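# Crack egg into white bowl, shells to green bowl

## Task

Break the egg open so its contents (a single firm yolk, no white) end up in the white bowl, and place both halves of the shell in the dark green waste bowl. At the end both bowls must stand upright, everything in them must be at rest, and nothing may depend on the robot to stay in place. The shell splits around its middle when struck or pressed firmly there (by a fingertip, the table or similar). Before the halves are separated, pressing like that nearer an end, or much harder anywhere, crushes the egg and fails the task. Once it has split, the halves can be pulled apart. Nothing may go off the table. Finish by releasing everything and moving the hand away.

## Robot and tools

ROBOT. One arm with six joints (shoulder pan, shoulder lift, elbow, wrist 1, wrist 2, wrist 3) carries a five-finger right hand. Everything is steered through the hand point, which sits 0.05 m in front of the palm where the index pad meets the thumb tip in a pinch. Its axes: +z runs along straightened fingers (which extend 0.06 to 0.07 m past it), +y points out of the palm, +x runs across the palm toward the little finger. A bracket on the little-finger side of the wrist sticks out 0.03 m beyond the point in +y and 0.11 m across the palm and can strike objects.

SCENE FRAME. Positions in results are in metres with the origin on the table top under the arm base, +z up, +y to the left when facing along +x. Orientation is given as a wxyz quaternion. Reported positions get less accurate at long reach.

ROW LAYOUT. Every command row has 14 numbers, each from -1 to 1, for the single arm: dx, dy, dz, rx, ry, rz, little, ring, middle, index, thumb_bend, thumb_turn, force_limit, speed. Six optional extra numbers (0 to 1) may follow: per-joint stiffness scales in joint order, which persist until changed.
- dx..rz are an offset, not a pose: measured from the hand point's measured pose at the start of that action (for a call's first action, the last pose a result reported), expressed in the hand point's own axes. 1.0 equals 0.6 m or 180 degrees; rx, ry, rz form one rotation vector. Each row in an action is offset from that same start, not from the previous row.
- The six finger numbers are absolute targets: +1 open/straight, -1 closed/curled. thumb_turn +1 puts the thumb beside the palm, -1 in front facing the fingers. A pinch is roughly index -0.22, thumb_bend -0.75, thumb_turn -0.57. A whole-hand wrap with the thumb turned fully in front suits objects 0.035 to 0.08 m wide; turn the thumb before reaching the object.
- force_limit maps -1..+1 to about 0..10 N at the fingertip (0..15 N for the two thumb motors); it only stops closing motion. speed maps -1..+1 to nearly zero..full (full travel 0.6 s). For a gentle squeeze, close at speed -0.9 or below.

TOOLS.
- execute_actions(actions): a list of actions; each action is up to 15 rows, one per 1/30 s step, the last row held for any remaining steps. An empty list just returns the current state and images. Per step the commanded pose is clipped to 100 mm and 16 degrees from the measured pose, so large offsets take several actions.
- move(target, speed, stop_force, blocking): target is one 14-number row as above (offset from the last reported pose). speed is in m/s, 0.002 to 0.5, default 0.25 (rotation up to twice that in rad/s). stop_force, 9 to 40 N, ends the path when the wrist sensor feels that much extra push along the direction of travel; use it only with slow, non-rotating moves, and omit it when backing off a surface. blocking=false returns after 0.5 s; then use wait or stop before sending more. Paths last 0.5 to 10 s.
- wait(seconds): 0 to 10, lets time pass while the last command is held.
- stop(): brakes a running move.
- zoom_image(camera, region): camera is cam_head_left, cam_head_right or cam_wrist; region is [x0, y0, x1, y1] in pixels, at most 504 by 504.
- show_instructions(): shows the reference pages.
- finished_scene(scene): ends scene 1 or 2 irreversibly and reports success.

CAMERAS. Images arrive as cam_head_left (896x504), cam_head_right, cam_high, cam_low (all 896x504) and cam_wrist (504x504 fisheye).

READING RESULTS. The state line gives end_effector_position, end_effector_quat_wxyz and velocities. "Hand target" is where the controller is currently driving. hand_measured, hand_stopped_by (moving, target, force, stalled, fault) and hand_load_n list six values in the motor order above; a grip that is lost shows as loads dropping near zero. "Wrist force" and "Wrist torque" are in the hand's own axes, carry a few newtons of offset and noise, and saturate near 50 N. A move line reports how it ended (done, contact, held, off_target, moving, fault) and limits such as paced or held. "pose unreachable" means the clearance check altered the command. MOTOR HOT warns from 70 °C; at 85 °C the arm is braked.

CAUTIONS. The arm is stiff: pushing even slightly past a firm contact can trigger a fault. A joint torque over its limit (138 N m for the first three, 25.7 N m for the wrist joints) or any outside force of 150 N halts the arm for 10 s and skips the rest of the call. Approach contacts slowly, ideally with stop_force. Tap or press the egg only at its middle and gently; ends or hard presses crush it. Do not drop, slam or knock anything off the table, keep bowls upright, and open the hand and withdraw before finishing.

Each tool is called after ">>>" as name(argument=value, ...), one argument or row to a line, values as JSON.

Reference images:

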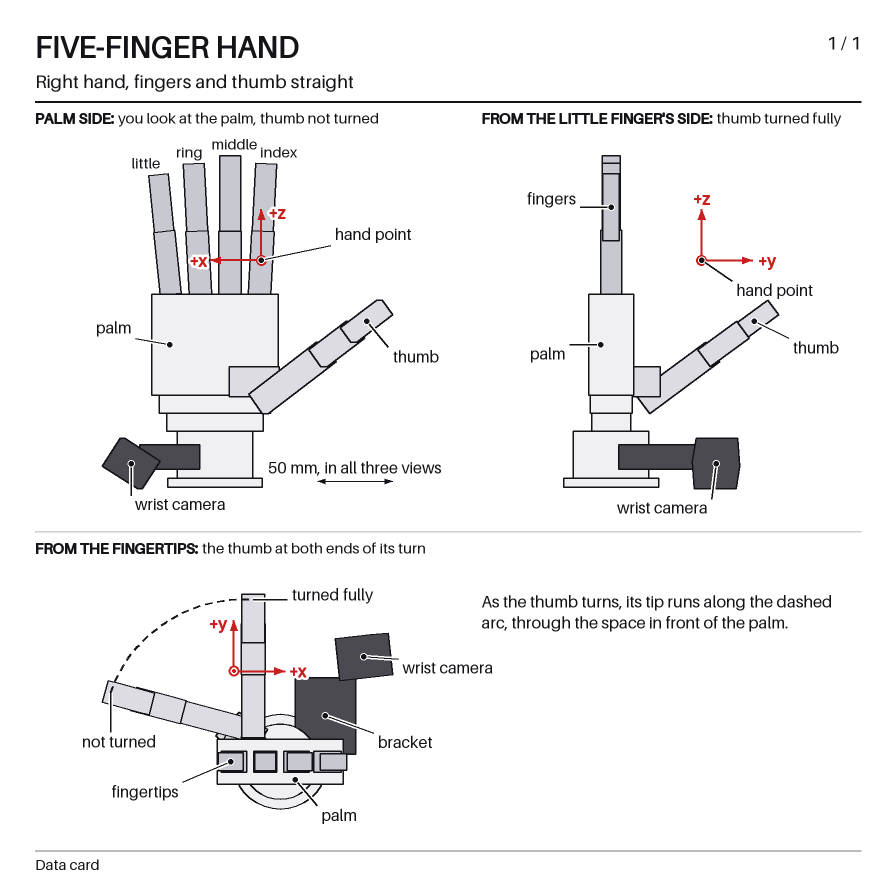

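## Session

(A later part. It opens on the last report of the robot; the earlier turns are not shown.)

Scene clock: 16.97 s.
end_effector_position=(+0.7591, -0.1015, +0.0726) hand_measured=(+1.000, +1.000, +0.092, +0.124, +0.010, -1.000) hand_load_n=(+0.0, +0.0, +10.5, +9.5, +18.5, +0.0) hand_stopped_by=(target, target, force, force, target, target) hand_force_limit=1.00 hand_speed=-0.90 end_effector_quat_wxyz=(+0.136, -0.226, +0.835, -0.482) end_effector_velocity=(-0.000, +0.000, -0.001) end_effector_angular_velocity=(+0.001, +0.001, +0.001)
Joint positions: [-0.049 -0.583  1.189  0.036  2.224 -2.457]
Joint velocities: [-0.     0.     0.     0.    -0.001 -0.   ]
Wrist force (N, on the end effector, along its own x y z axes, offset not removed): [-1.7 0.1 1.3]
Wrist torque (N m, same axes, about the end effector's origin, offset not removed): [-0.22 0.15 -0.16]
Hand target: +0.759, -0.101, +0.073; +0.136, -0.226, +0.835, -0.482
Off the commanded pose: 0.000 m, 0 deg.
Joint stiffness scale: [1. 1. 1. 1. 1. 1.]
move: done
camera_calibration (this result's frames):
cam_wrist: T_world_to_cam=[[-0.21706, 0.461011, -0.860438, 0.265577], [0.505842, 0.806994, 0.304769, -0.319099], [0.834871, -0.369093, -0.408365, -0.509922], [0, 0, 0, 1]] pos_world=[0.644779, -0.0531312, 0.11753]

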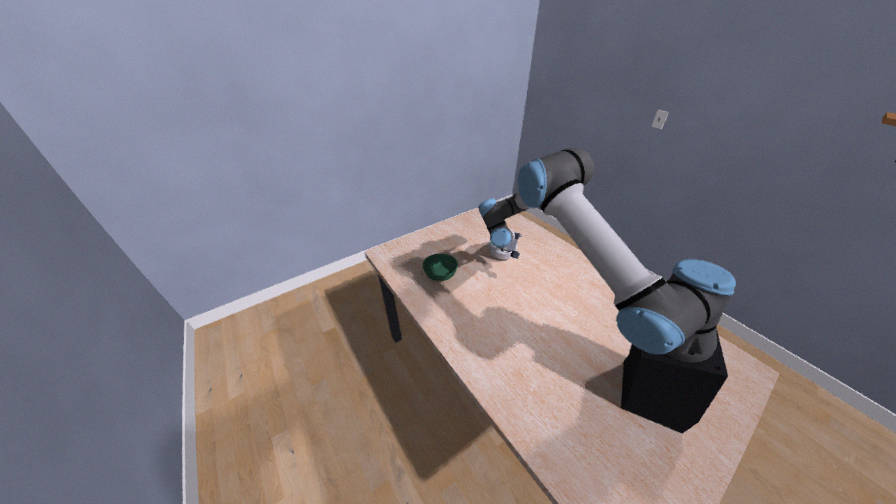

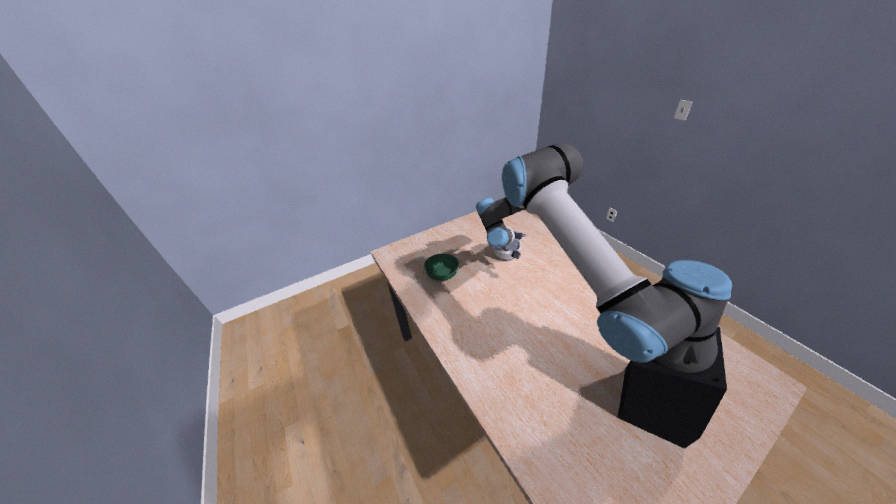

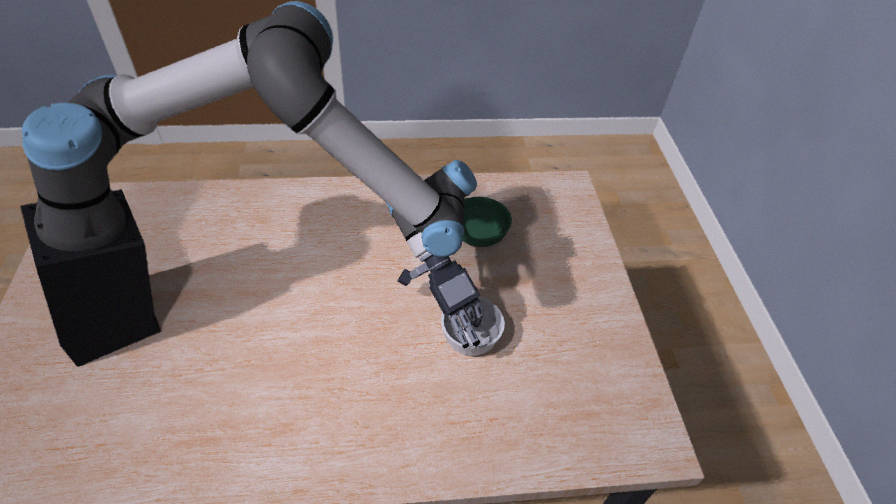

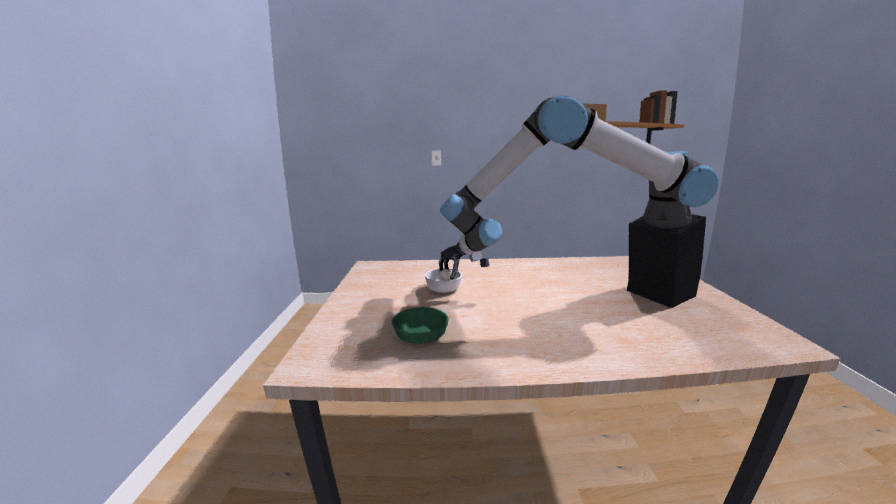

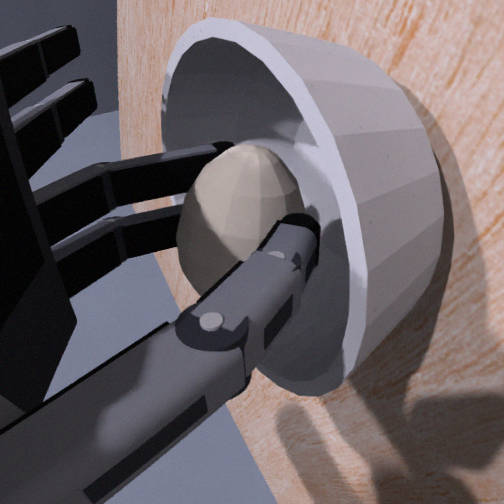

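>>> execute_actions(
  actions=[
    [[0,0,0,0,0,0,1,1,0.03,0.05,0,-1,1,-0.5]],
  ],
)

Scene clock: 17.60 s.
end_effector_position=(+0.7591, -0.1015, +0.0726) hand_measured=(+1.000, +1.000, +0.092, +0.120, +0.010, -1.000) hand_load_n=(+0.0, +0.0, +9.5, +11.5, +19.5, -0.5) hand_stopped_by=(target, target, force, force, target, target) hand_force_limit=1.00 hand_speed=-0.50 end_effector_quat_wxyz=(+0.136, -0.226, +0.835, -0.482) end_effector_velocity=(+0.001, +0.000, -0.000) end_effector_angular_velocity=(+0.001, -0.001, +0.001)
Joint positions: [-0.049 -0.583  1.189  0.036  2.224 -2.457]
Joint velocities: [-0.     0.    -0.001 -0.    -0.002 -0.   ]
Wrist force (N, on the end effector, along its own x y z axes, offset not removed): [0.5 -3.9 -2.6]
Wrist torque (N m, same axes, about the end effector's origin, offset not removed): [-0.60 -0.04 -0.14]
Hand target: +0.759, -0.101, +0.073; +0.136, -0.226, +0.835, -0.482
Off the commanded pose: 0.000 m, 0 deg.
Joint stiffness scale: [1. 1. 1. 1. 1. 1.]
camera_calibration (this result's frames):
cam_wrist: T_world_to_cam=[[-0.21706, 0.461011, -0.860438, 0.265577], [0.505842, 0.806994, 0.304769, -0.319099], [0.83487, -0.369093, -0.408365, -0.509922], [0, 0, 0, 1]] pos_world=[0.644778, -0.0531312, 0.11753]

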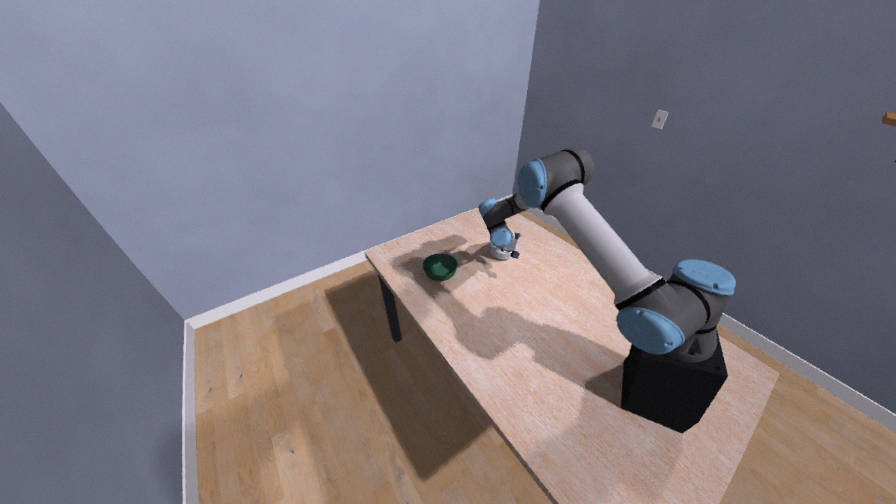

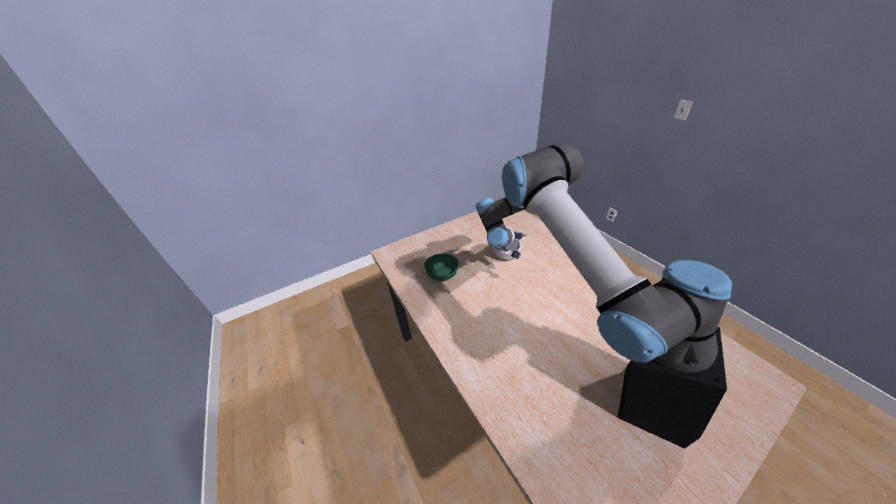

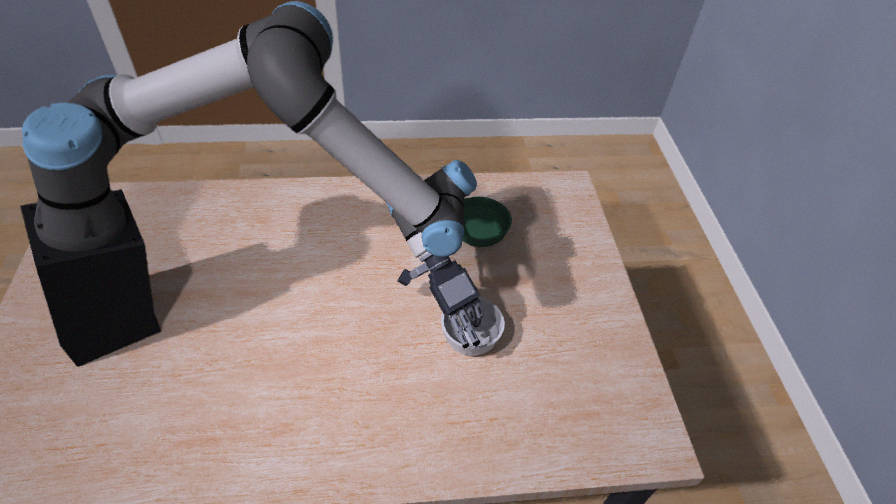

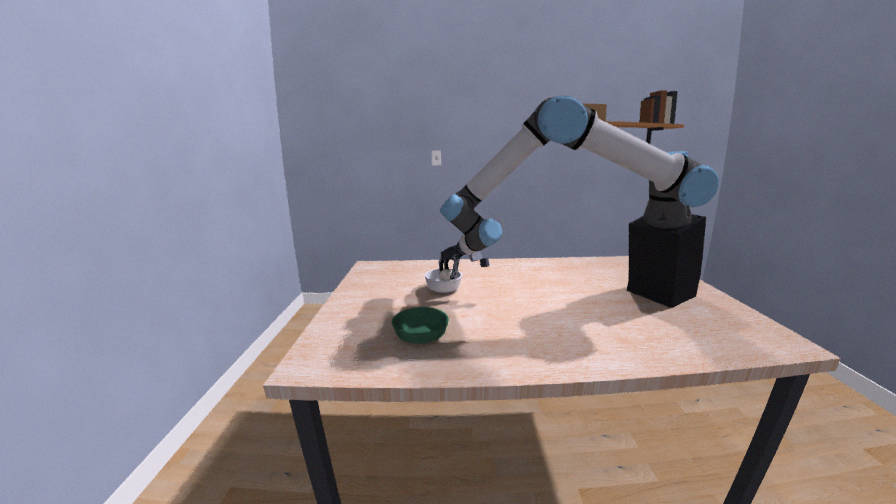

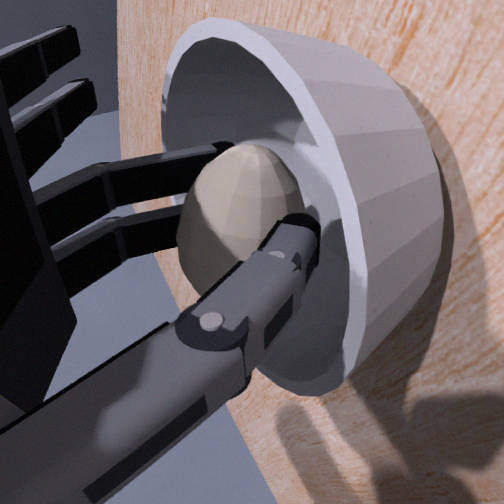

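>>> execute_actions(
  actions=[
    [[0,0,0,0,0,0,1,1,0.12,0.15,0,-1,1,-0.5]],
    [[0,0,0,0,0,0,1,1,0.0,0.03,0,-1,1,0.2]],
  ],
)

Scene clock: 20.07 s.
end_effector_position=(+0.7591, -0.1015, +0.0726) hand_measured=(+1.000, +1.000, +0.080, +0.108, +0.012, -1.000) hand_load_n=(+0.0, +0.0, +12.5, +12.5, +23.0, -0.5) hand_stopped_by=(target, target, force, force, target, target) hand_force_limit=1.00 hand_speed=0.20 end_effector_quat_wxyz=(+0.136, -0.226, +0.835, -0.482) end_effector_velocity=(-0.001, +0.000, -0.001) end_effector_angular_velocity=(+0.001, +0.002, -0.000)
Joint positions: [-0.049 -0.583  1.189  0.036  2.224 -2.457]
Joint velocities: [-0.     0.001  0.001  0.    -0.001  0.001]
Wrist force (N, on the end effector, along its own x y z axes, offset not removed): [0.2 -2.4 0.5]
Wrist torque (N m, same axes, about the end effector's origin, offset not removed): [-0.47 -0.07 -0.18]
Hand target: +0.759, -0.101, +0.073; +0.136, -0.226, +0.835, -0.482
Off the commanded pose: 0.000 m, 0 deg.
Joint stiffness scale: [1. 1. 1. 1. 1. 1.]
camera_calibration (this result's frames):
cam_wrist: T_world_to_cam=[[-0.21706, 0.461011, -0.860438, 0.265577], [0.505842, 0.806994, 0.304769, -0.319099], [0.834871, -0.369093, -0.408365, -0.509922], [0, 0, 0, 1]] pos_world=[0.644778, -0.0531314, 0.11753]

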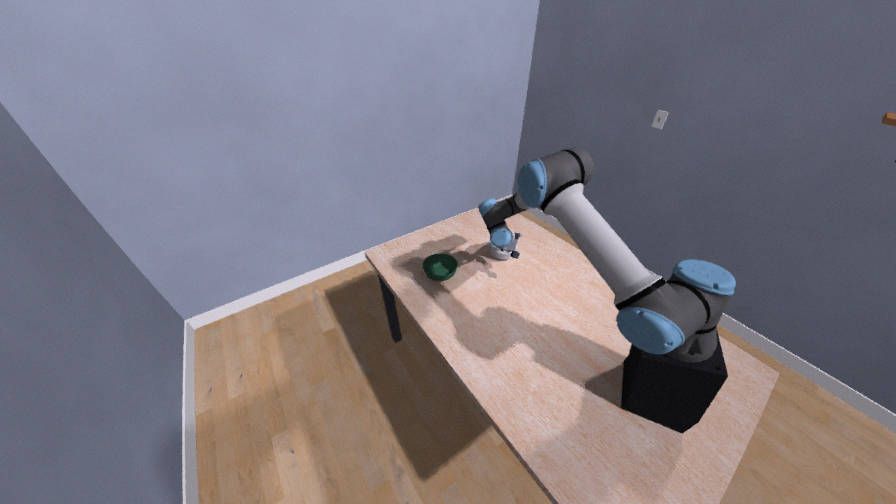

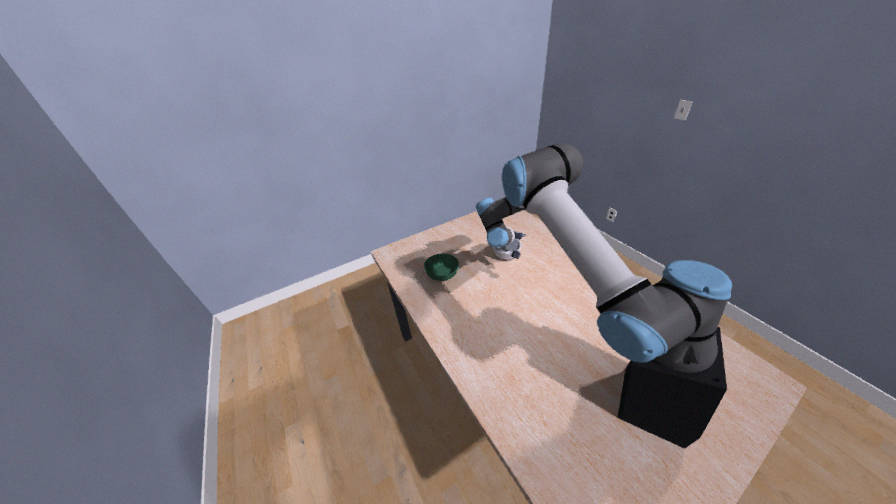

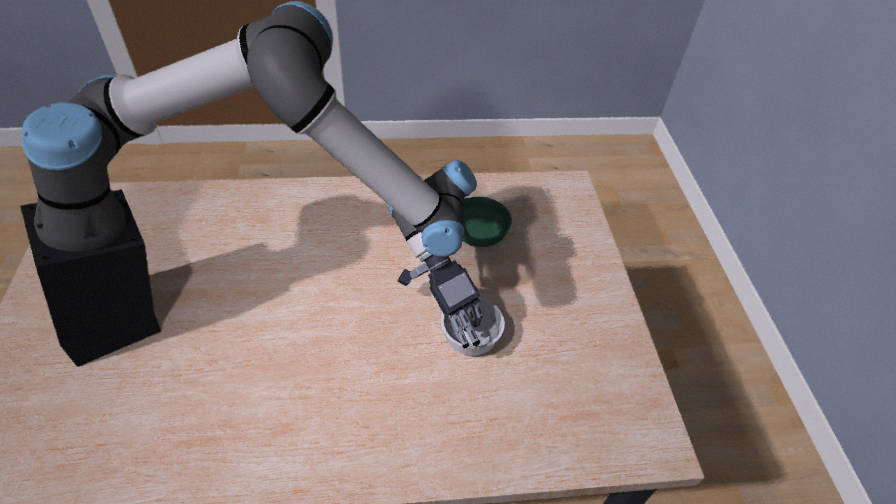

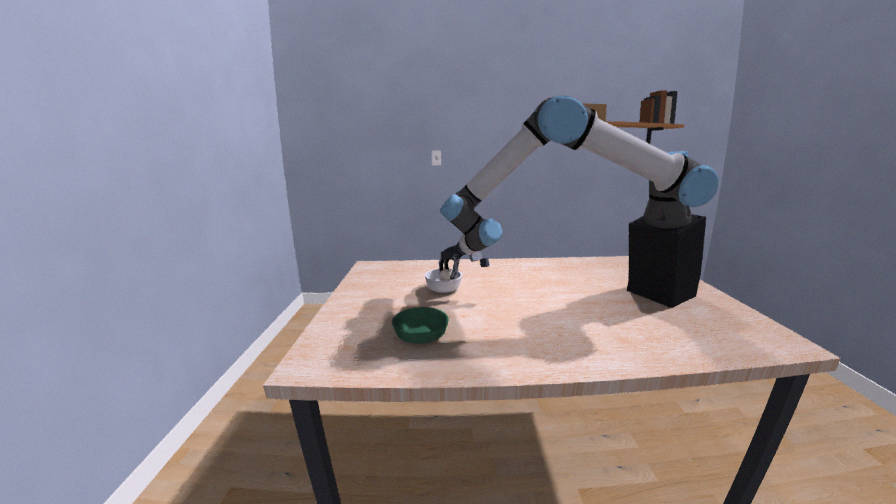

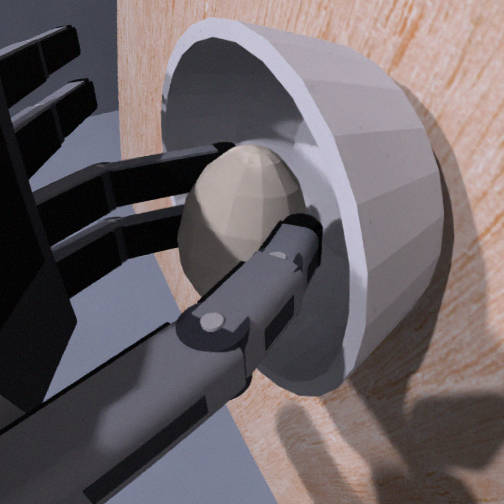

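Once more at full speed with longer run-up.

>>> execute_actions(
  actions=[
    [[0,0,0,0,0,0,1,1,0.125,0.155,0,-1,1,-0.5]],
    [[0,0,0,0,0,0,1,1,-0.03,0.0,0,-1,1,1]],
  ],
)

Scene clock: 21.13 s.
end_effector_position=(+0.7591, -0.1015, +0.0726) hand_measured=(+1.000, +1.000, +0.072, +0.100, +0.014, -1.000) hand_load_n=(+0.0, +0.0, +13.5, +14.0, +25.5, -0.5) hand_stopped_by=(target, target, force, force, target, target) hand_force_limit=1.00 hand_speed=1.00 end_effector_quat_wxyz=(+0.136, -0.226, +0.835, -0.482) end_effector_velocity=(+0.001, +0.000, +0.001) end_effector_angular_velocity=(-0.000, -0.002, +0.000)
Joint positions: [-0.049 -0.583  1.189  0.036  2.224 -2.457]
Joint velocities: [ 0.    -0.    -0.001 -0.001  0.    -0.   ]
Wrist force (N, on the end effector, along its own x y z axes, offset not removed): [2.0 -2.5 0.2]
Wrist torque (N m, same axes, about the end effector's origin, offset not removed): [-0.50 -0.29 -0.08]
Hand target: +0.759, -0.101, +0.073; +0.136, -0.226, +0.835, -0.482
Off the commanded pose: 0.000 m, 0 deg.
Joint stiffness scale: [1. 1. 1. 1. 1. 1.]
camera_calibration (this result's frames):
cam_wrist: T_world_to_cam=[[-0.21706, 0.461011, -0.860438, 0.265577], [0.505842, 0.806994, 0.304769, -0.319099], [0.83487, -0.369093, -0.408365, -0.509922], [0, 0, 0, 1]] pos_world=[0.644778, -0.0531313, 0.11753]

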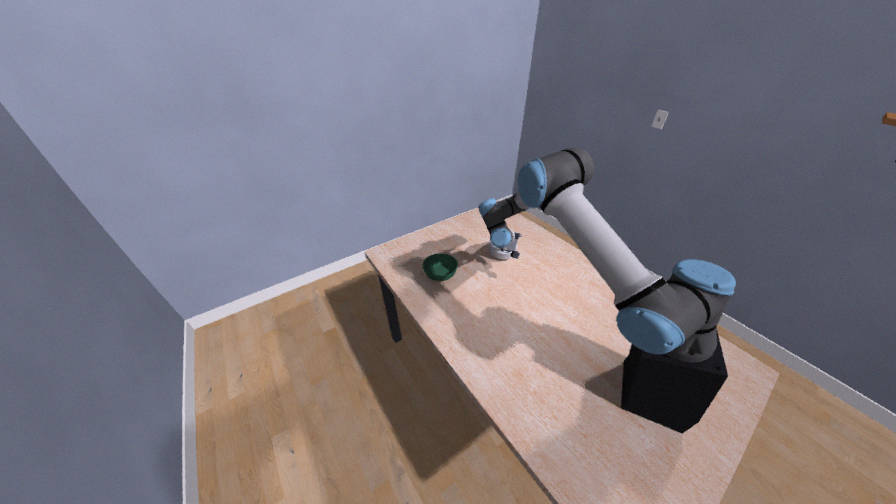

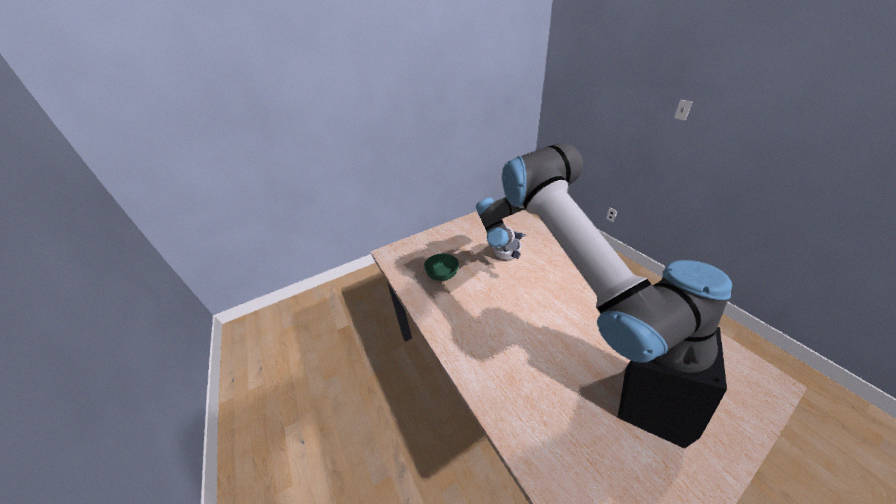

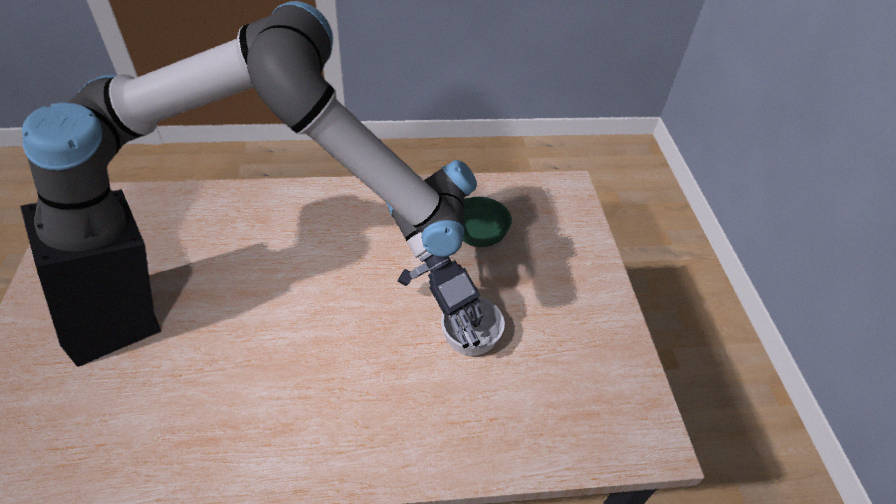

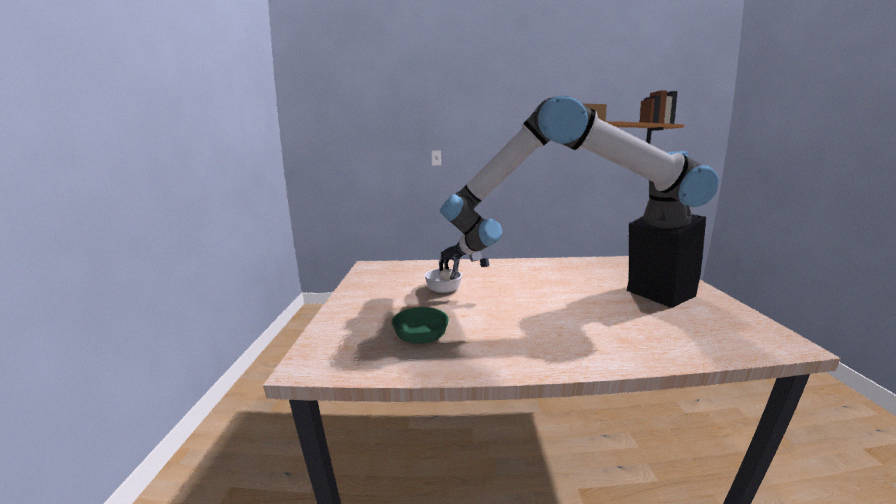

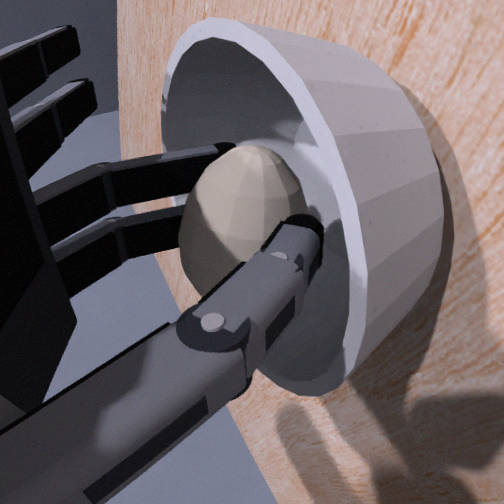

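>>> move(
  target=[0,-0.065,-0.0375,0,0,0,1,1,-0.03,0.0,0,-1,1,1],
  speed=0.15,
)

>>> move(
  target=[0.009,0.25,-0.22,0,0,0,1,1,-0.03,0.0,0,-1,1,1],
  speed=0.2,
)

Scene clock: 22.33 s.
end_effector_position=(+0.7600, -0.1004, +0.1166) hand_measured=(+1.000, +1.000, +0.072, +0.100, +0.014, -1.000) hand_load_n=(+0.0, +0.0, +13.5, +14.0, +25.5, -0.5) hand_stopped_by=(target, target, force, force, target, target) hand_force_limit=1.00 hand_speed=1.00 end_effector_quat_wxyz=(+0.137, -0.226, +0.835, -0.483) end_effector_velocity=(-0.003, -0.000, -0.001) end_effector_angular_velocity=(+0.001, +0.010, -0.001)
Joint positions: [-0.056 -0.661  1.218  0.079  2.218 -2.464]
Joint velocities: [-0.001 -0.002  0.004  0.006 -0.001 -0.001]
Wrist force (N, on the end effector, along its own x y z axes, offset not removed): [-0.1 -0.9 -0.2]
Wrist torque (N m, same axes, about the end effector's origin, offset not removed): [-0.17 -0.08 -0.10]
Hand target: +0.759, -0.102, +0.118; +0.136, -0.226, +0.835, -0.482
Off the commanded pose: 0.002 m, 0 deg.
Joint stiffness scale: [1. 1. 1. 1. 1. 1.]
move: done
camera_calibration (this result's frames):
cam_wrist: T_world_to_cam=[[-0.216131, 0.460429, -0.860983, 0.30247], [0.504322, 0.807726, 0.305349, -0.33265], [0.83603, -0.368218, -0.40678, -0.493196], [0, 0, 0, 1]] pos_world=[0.645463, -0.0521799, 0.161374]

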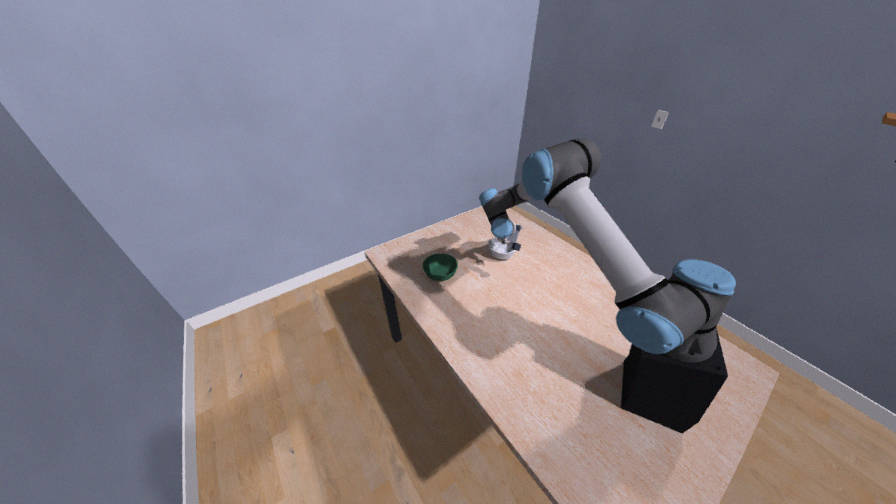

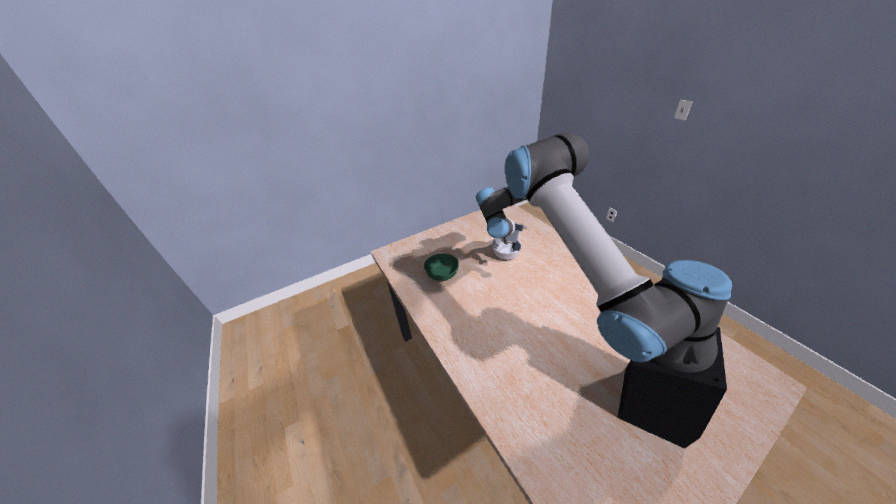

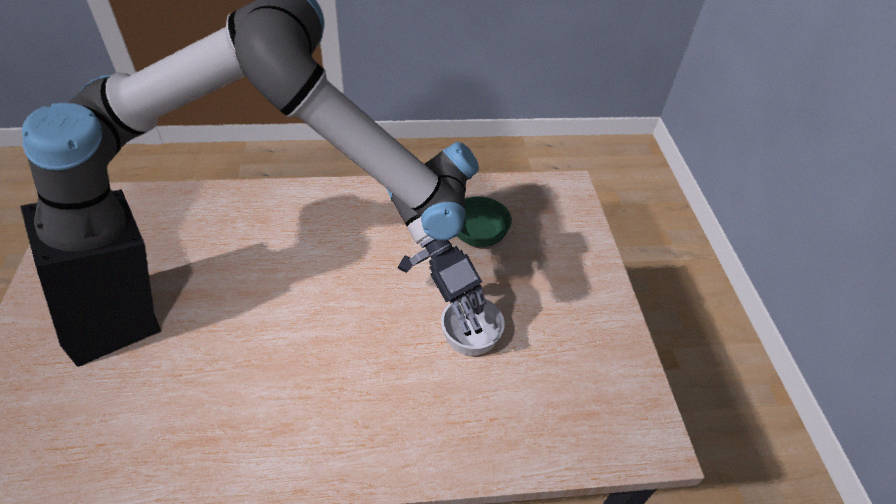

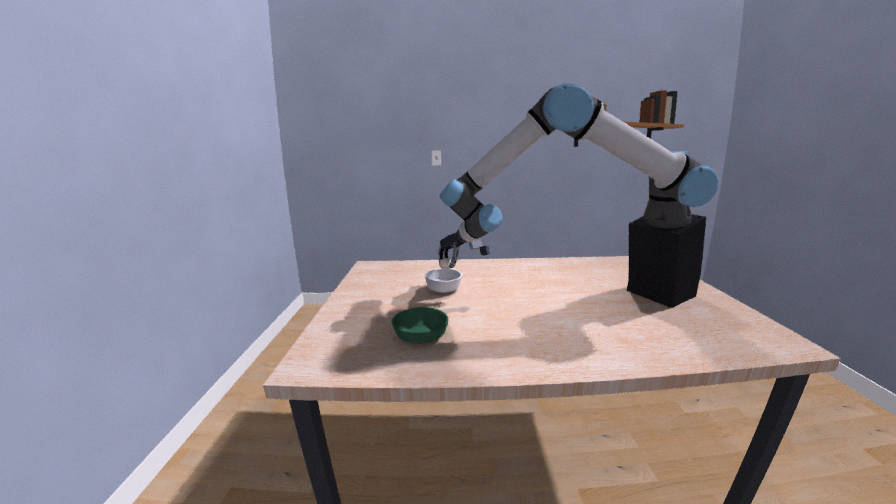

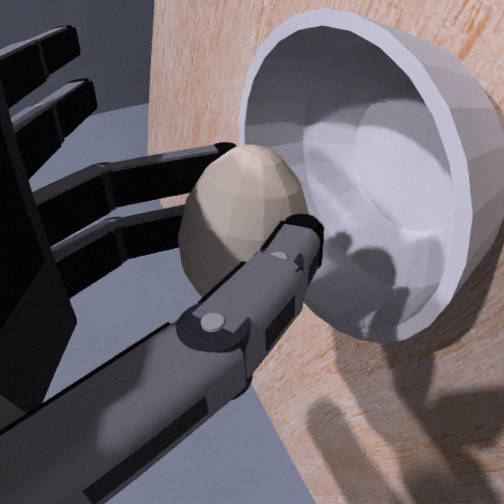

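Scene clock: 24.00 s.
end_effector_position=(+0.6587, +0.0583, +0.0523) hand_measured=(+1.000, +1.000, +0.072, +0.100, +0.014, -1.000) hand_load_n=(+0.0, +0.0, +13.5, +14.0, +25.5, -0.5) hand_stopped_by=(target, target, force, force, target, target) hand_force_limit=1.00 hand_speed=1.00 end_effector_quat_wxyz=(+0.136, -0.226, +0.835, -0.482) end_effector_velocity=(-0.001, +0.002, +0.000) end_effector_angular_velocity=(+0.001, -0.004, -0.009)
Joint positions: [ 0.226 -0.623  1.389  0.048  2.43  -2.207]
Joint velocities: [ 0.006  0.003 -0.005  0.013  0.008  0.018]
Wrist force (N, on the end effector, along its own x y z axes, offset not removed): [0.6 -1.9 -1.0]
Wrist torque (N m, same axes, about the end effector's origin, offset not removed): [-0.39 -0.07 -0.16]
Hand target: +0.659, +0.060, +0.052; +0.137, -0.226, +0.835, -0.483
Off the commanded pose: 0.002 m, 0 deg.
Joint stiffness scale: [1. 1. 1. 1. 1. 1.]
move: done
camera_calibration (this result's frames):
cam_wrist: T_world_to_cam=[[-0.217527, 0.460498, -0.860595, 0.152982], [0.50463, 0.807784, 0.304687, -0.390327], [0.835482, -0.368004, -0.408096, -0.37584], [0, 0, 0, 1]] pos_world=[0.544256, 0.106541, 0.0972043]

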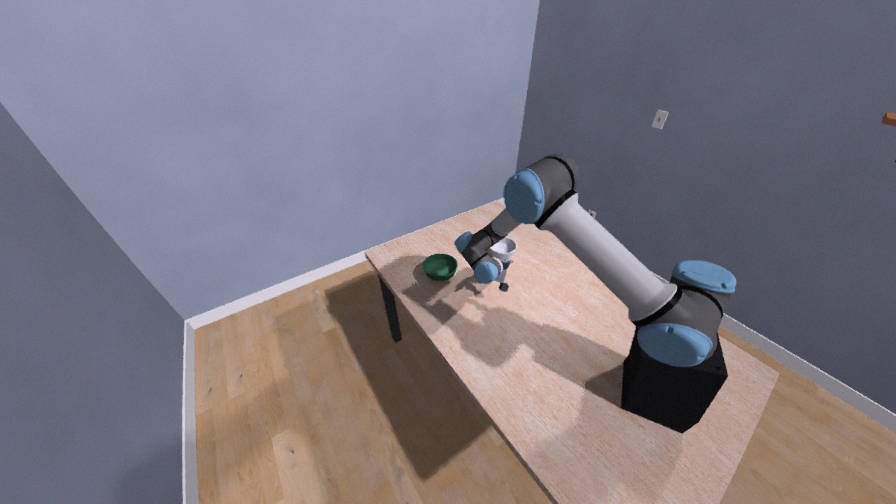

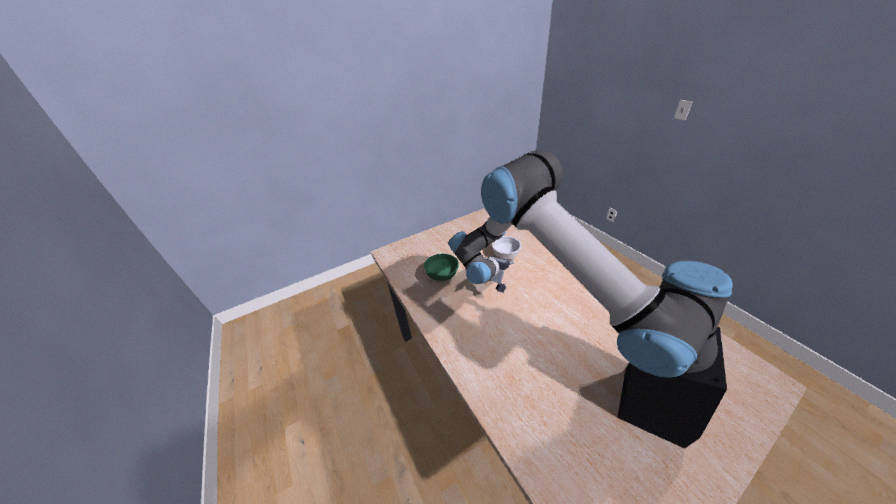

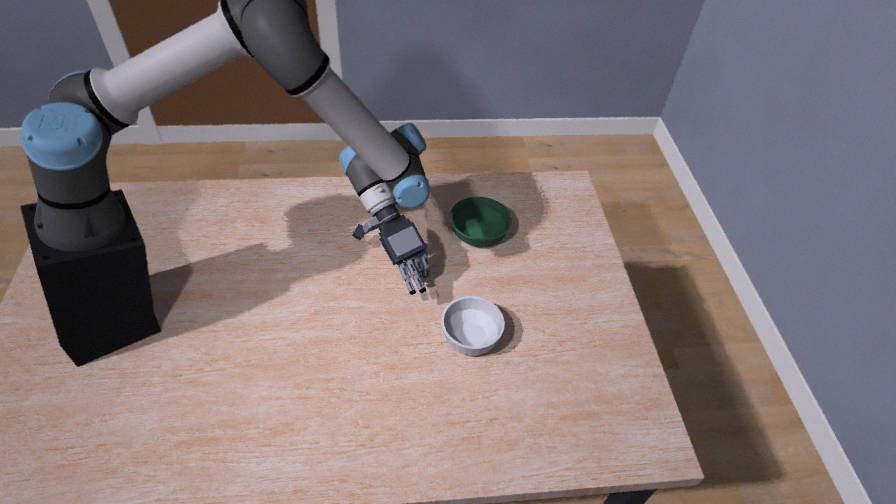

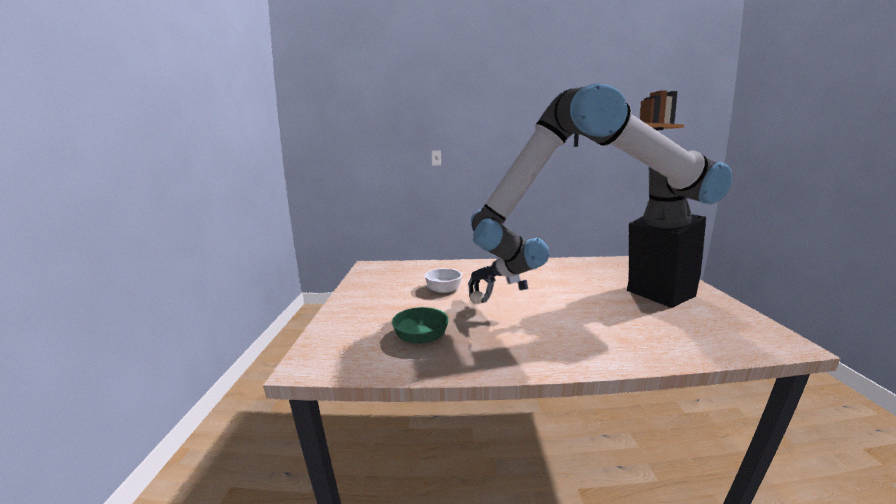

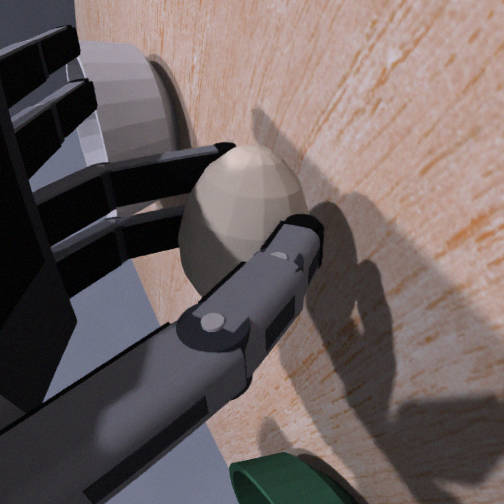

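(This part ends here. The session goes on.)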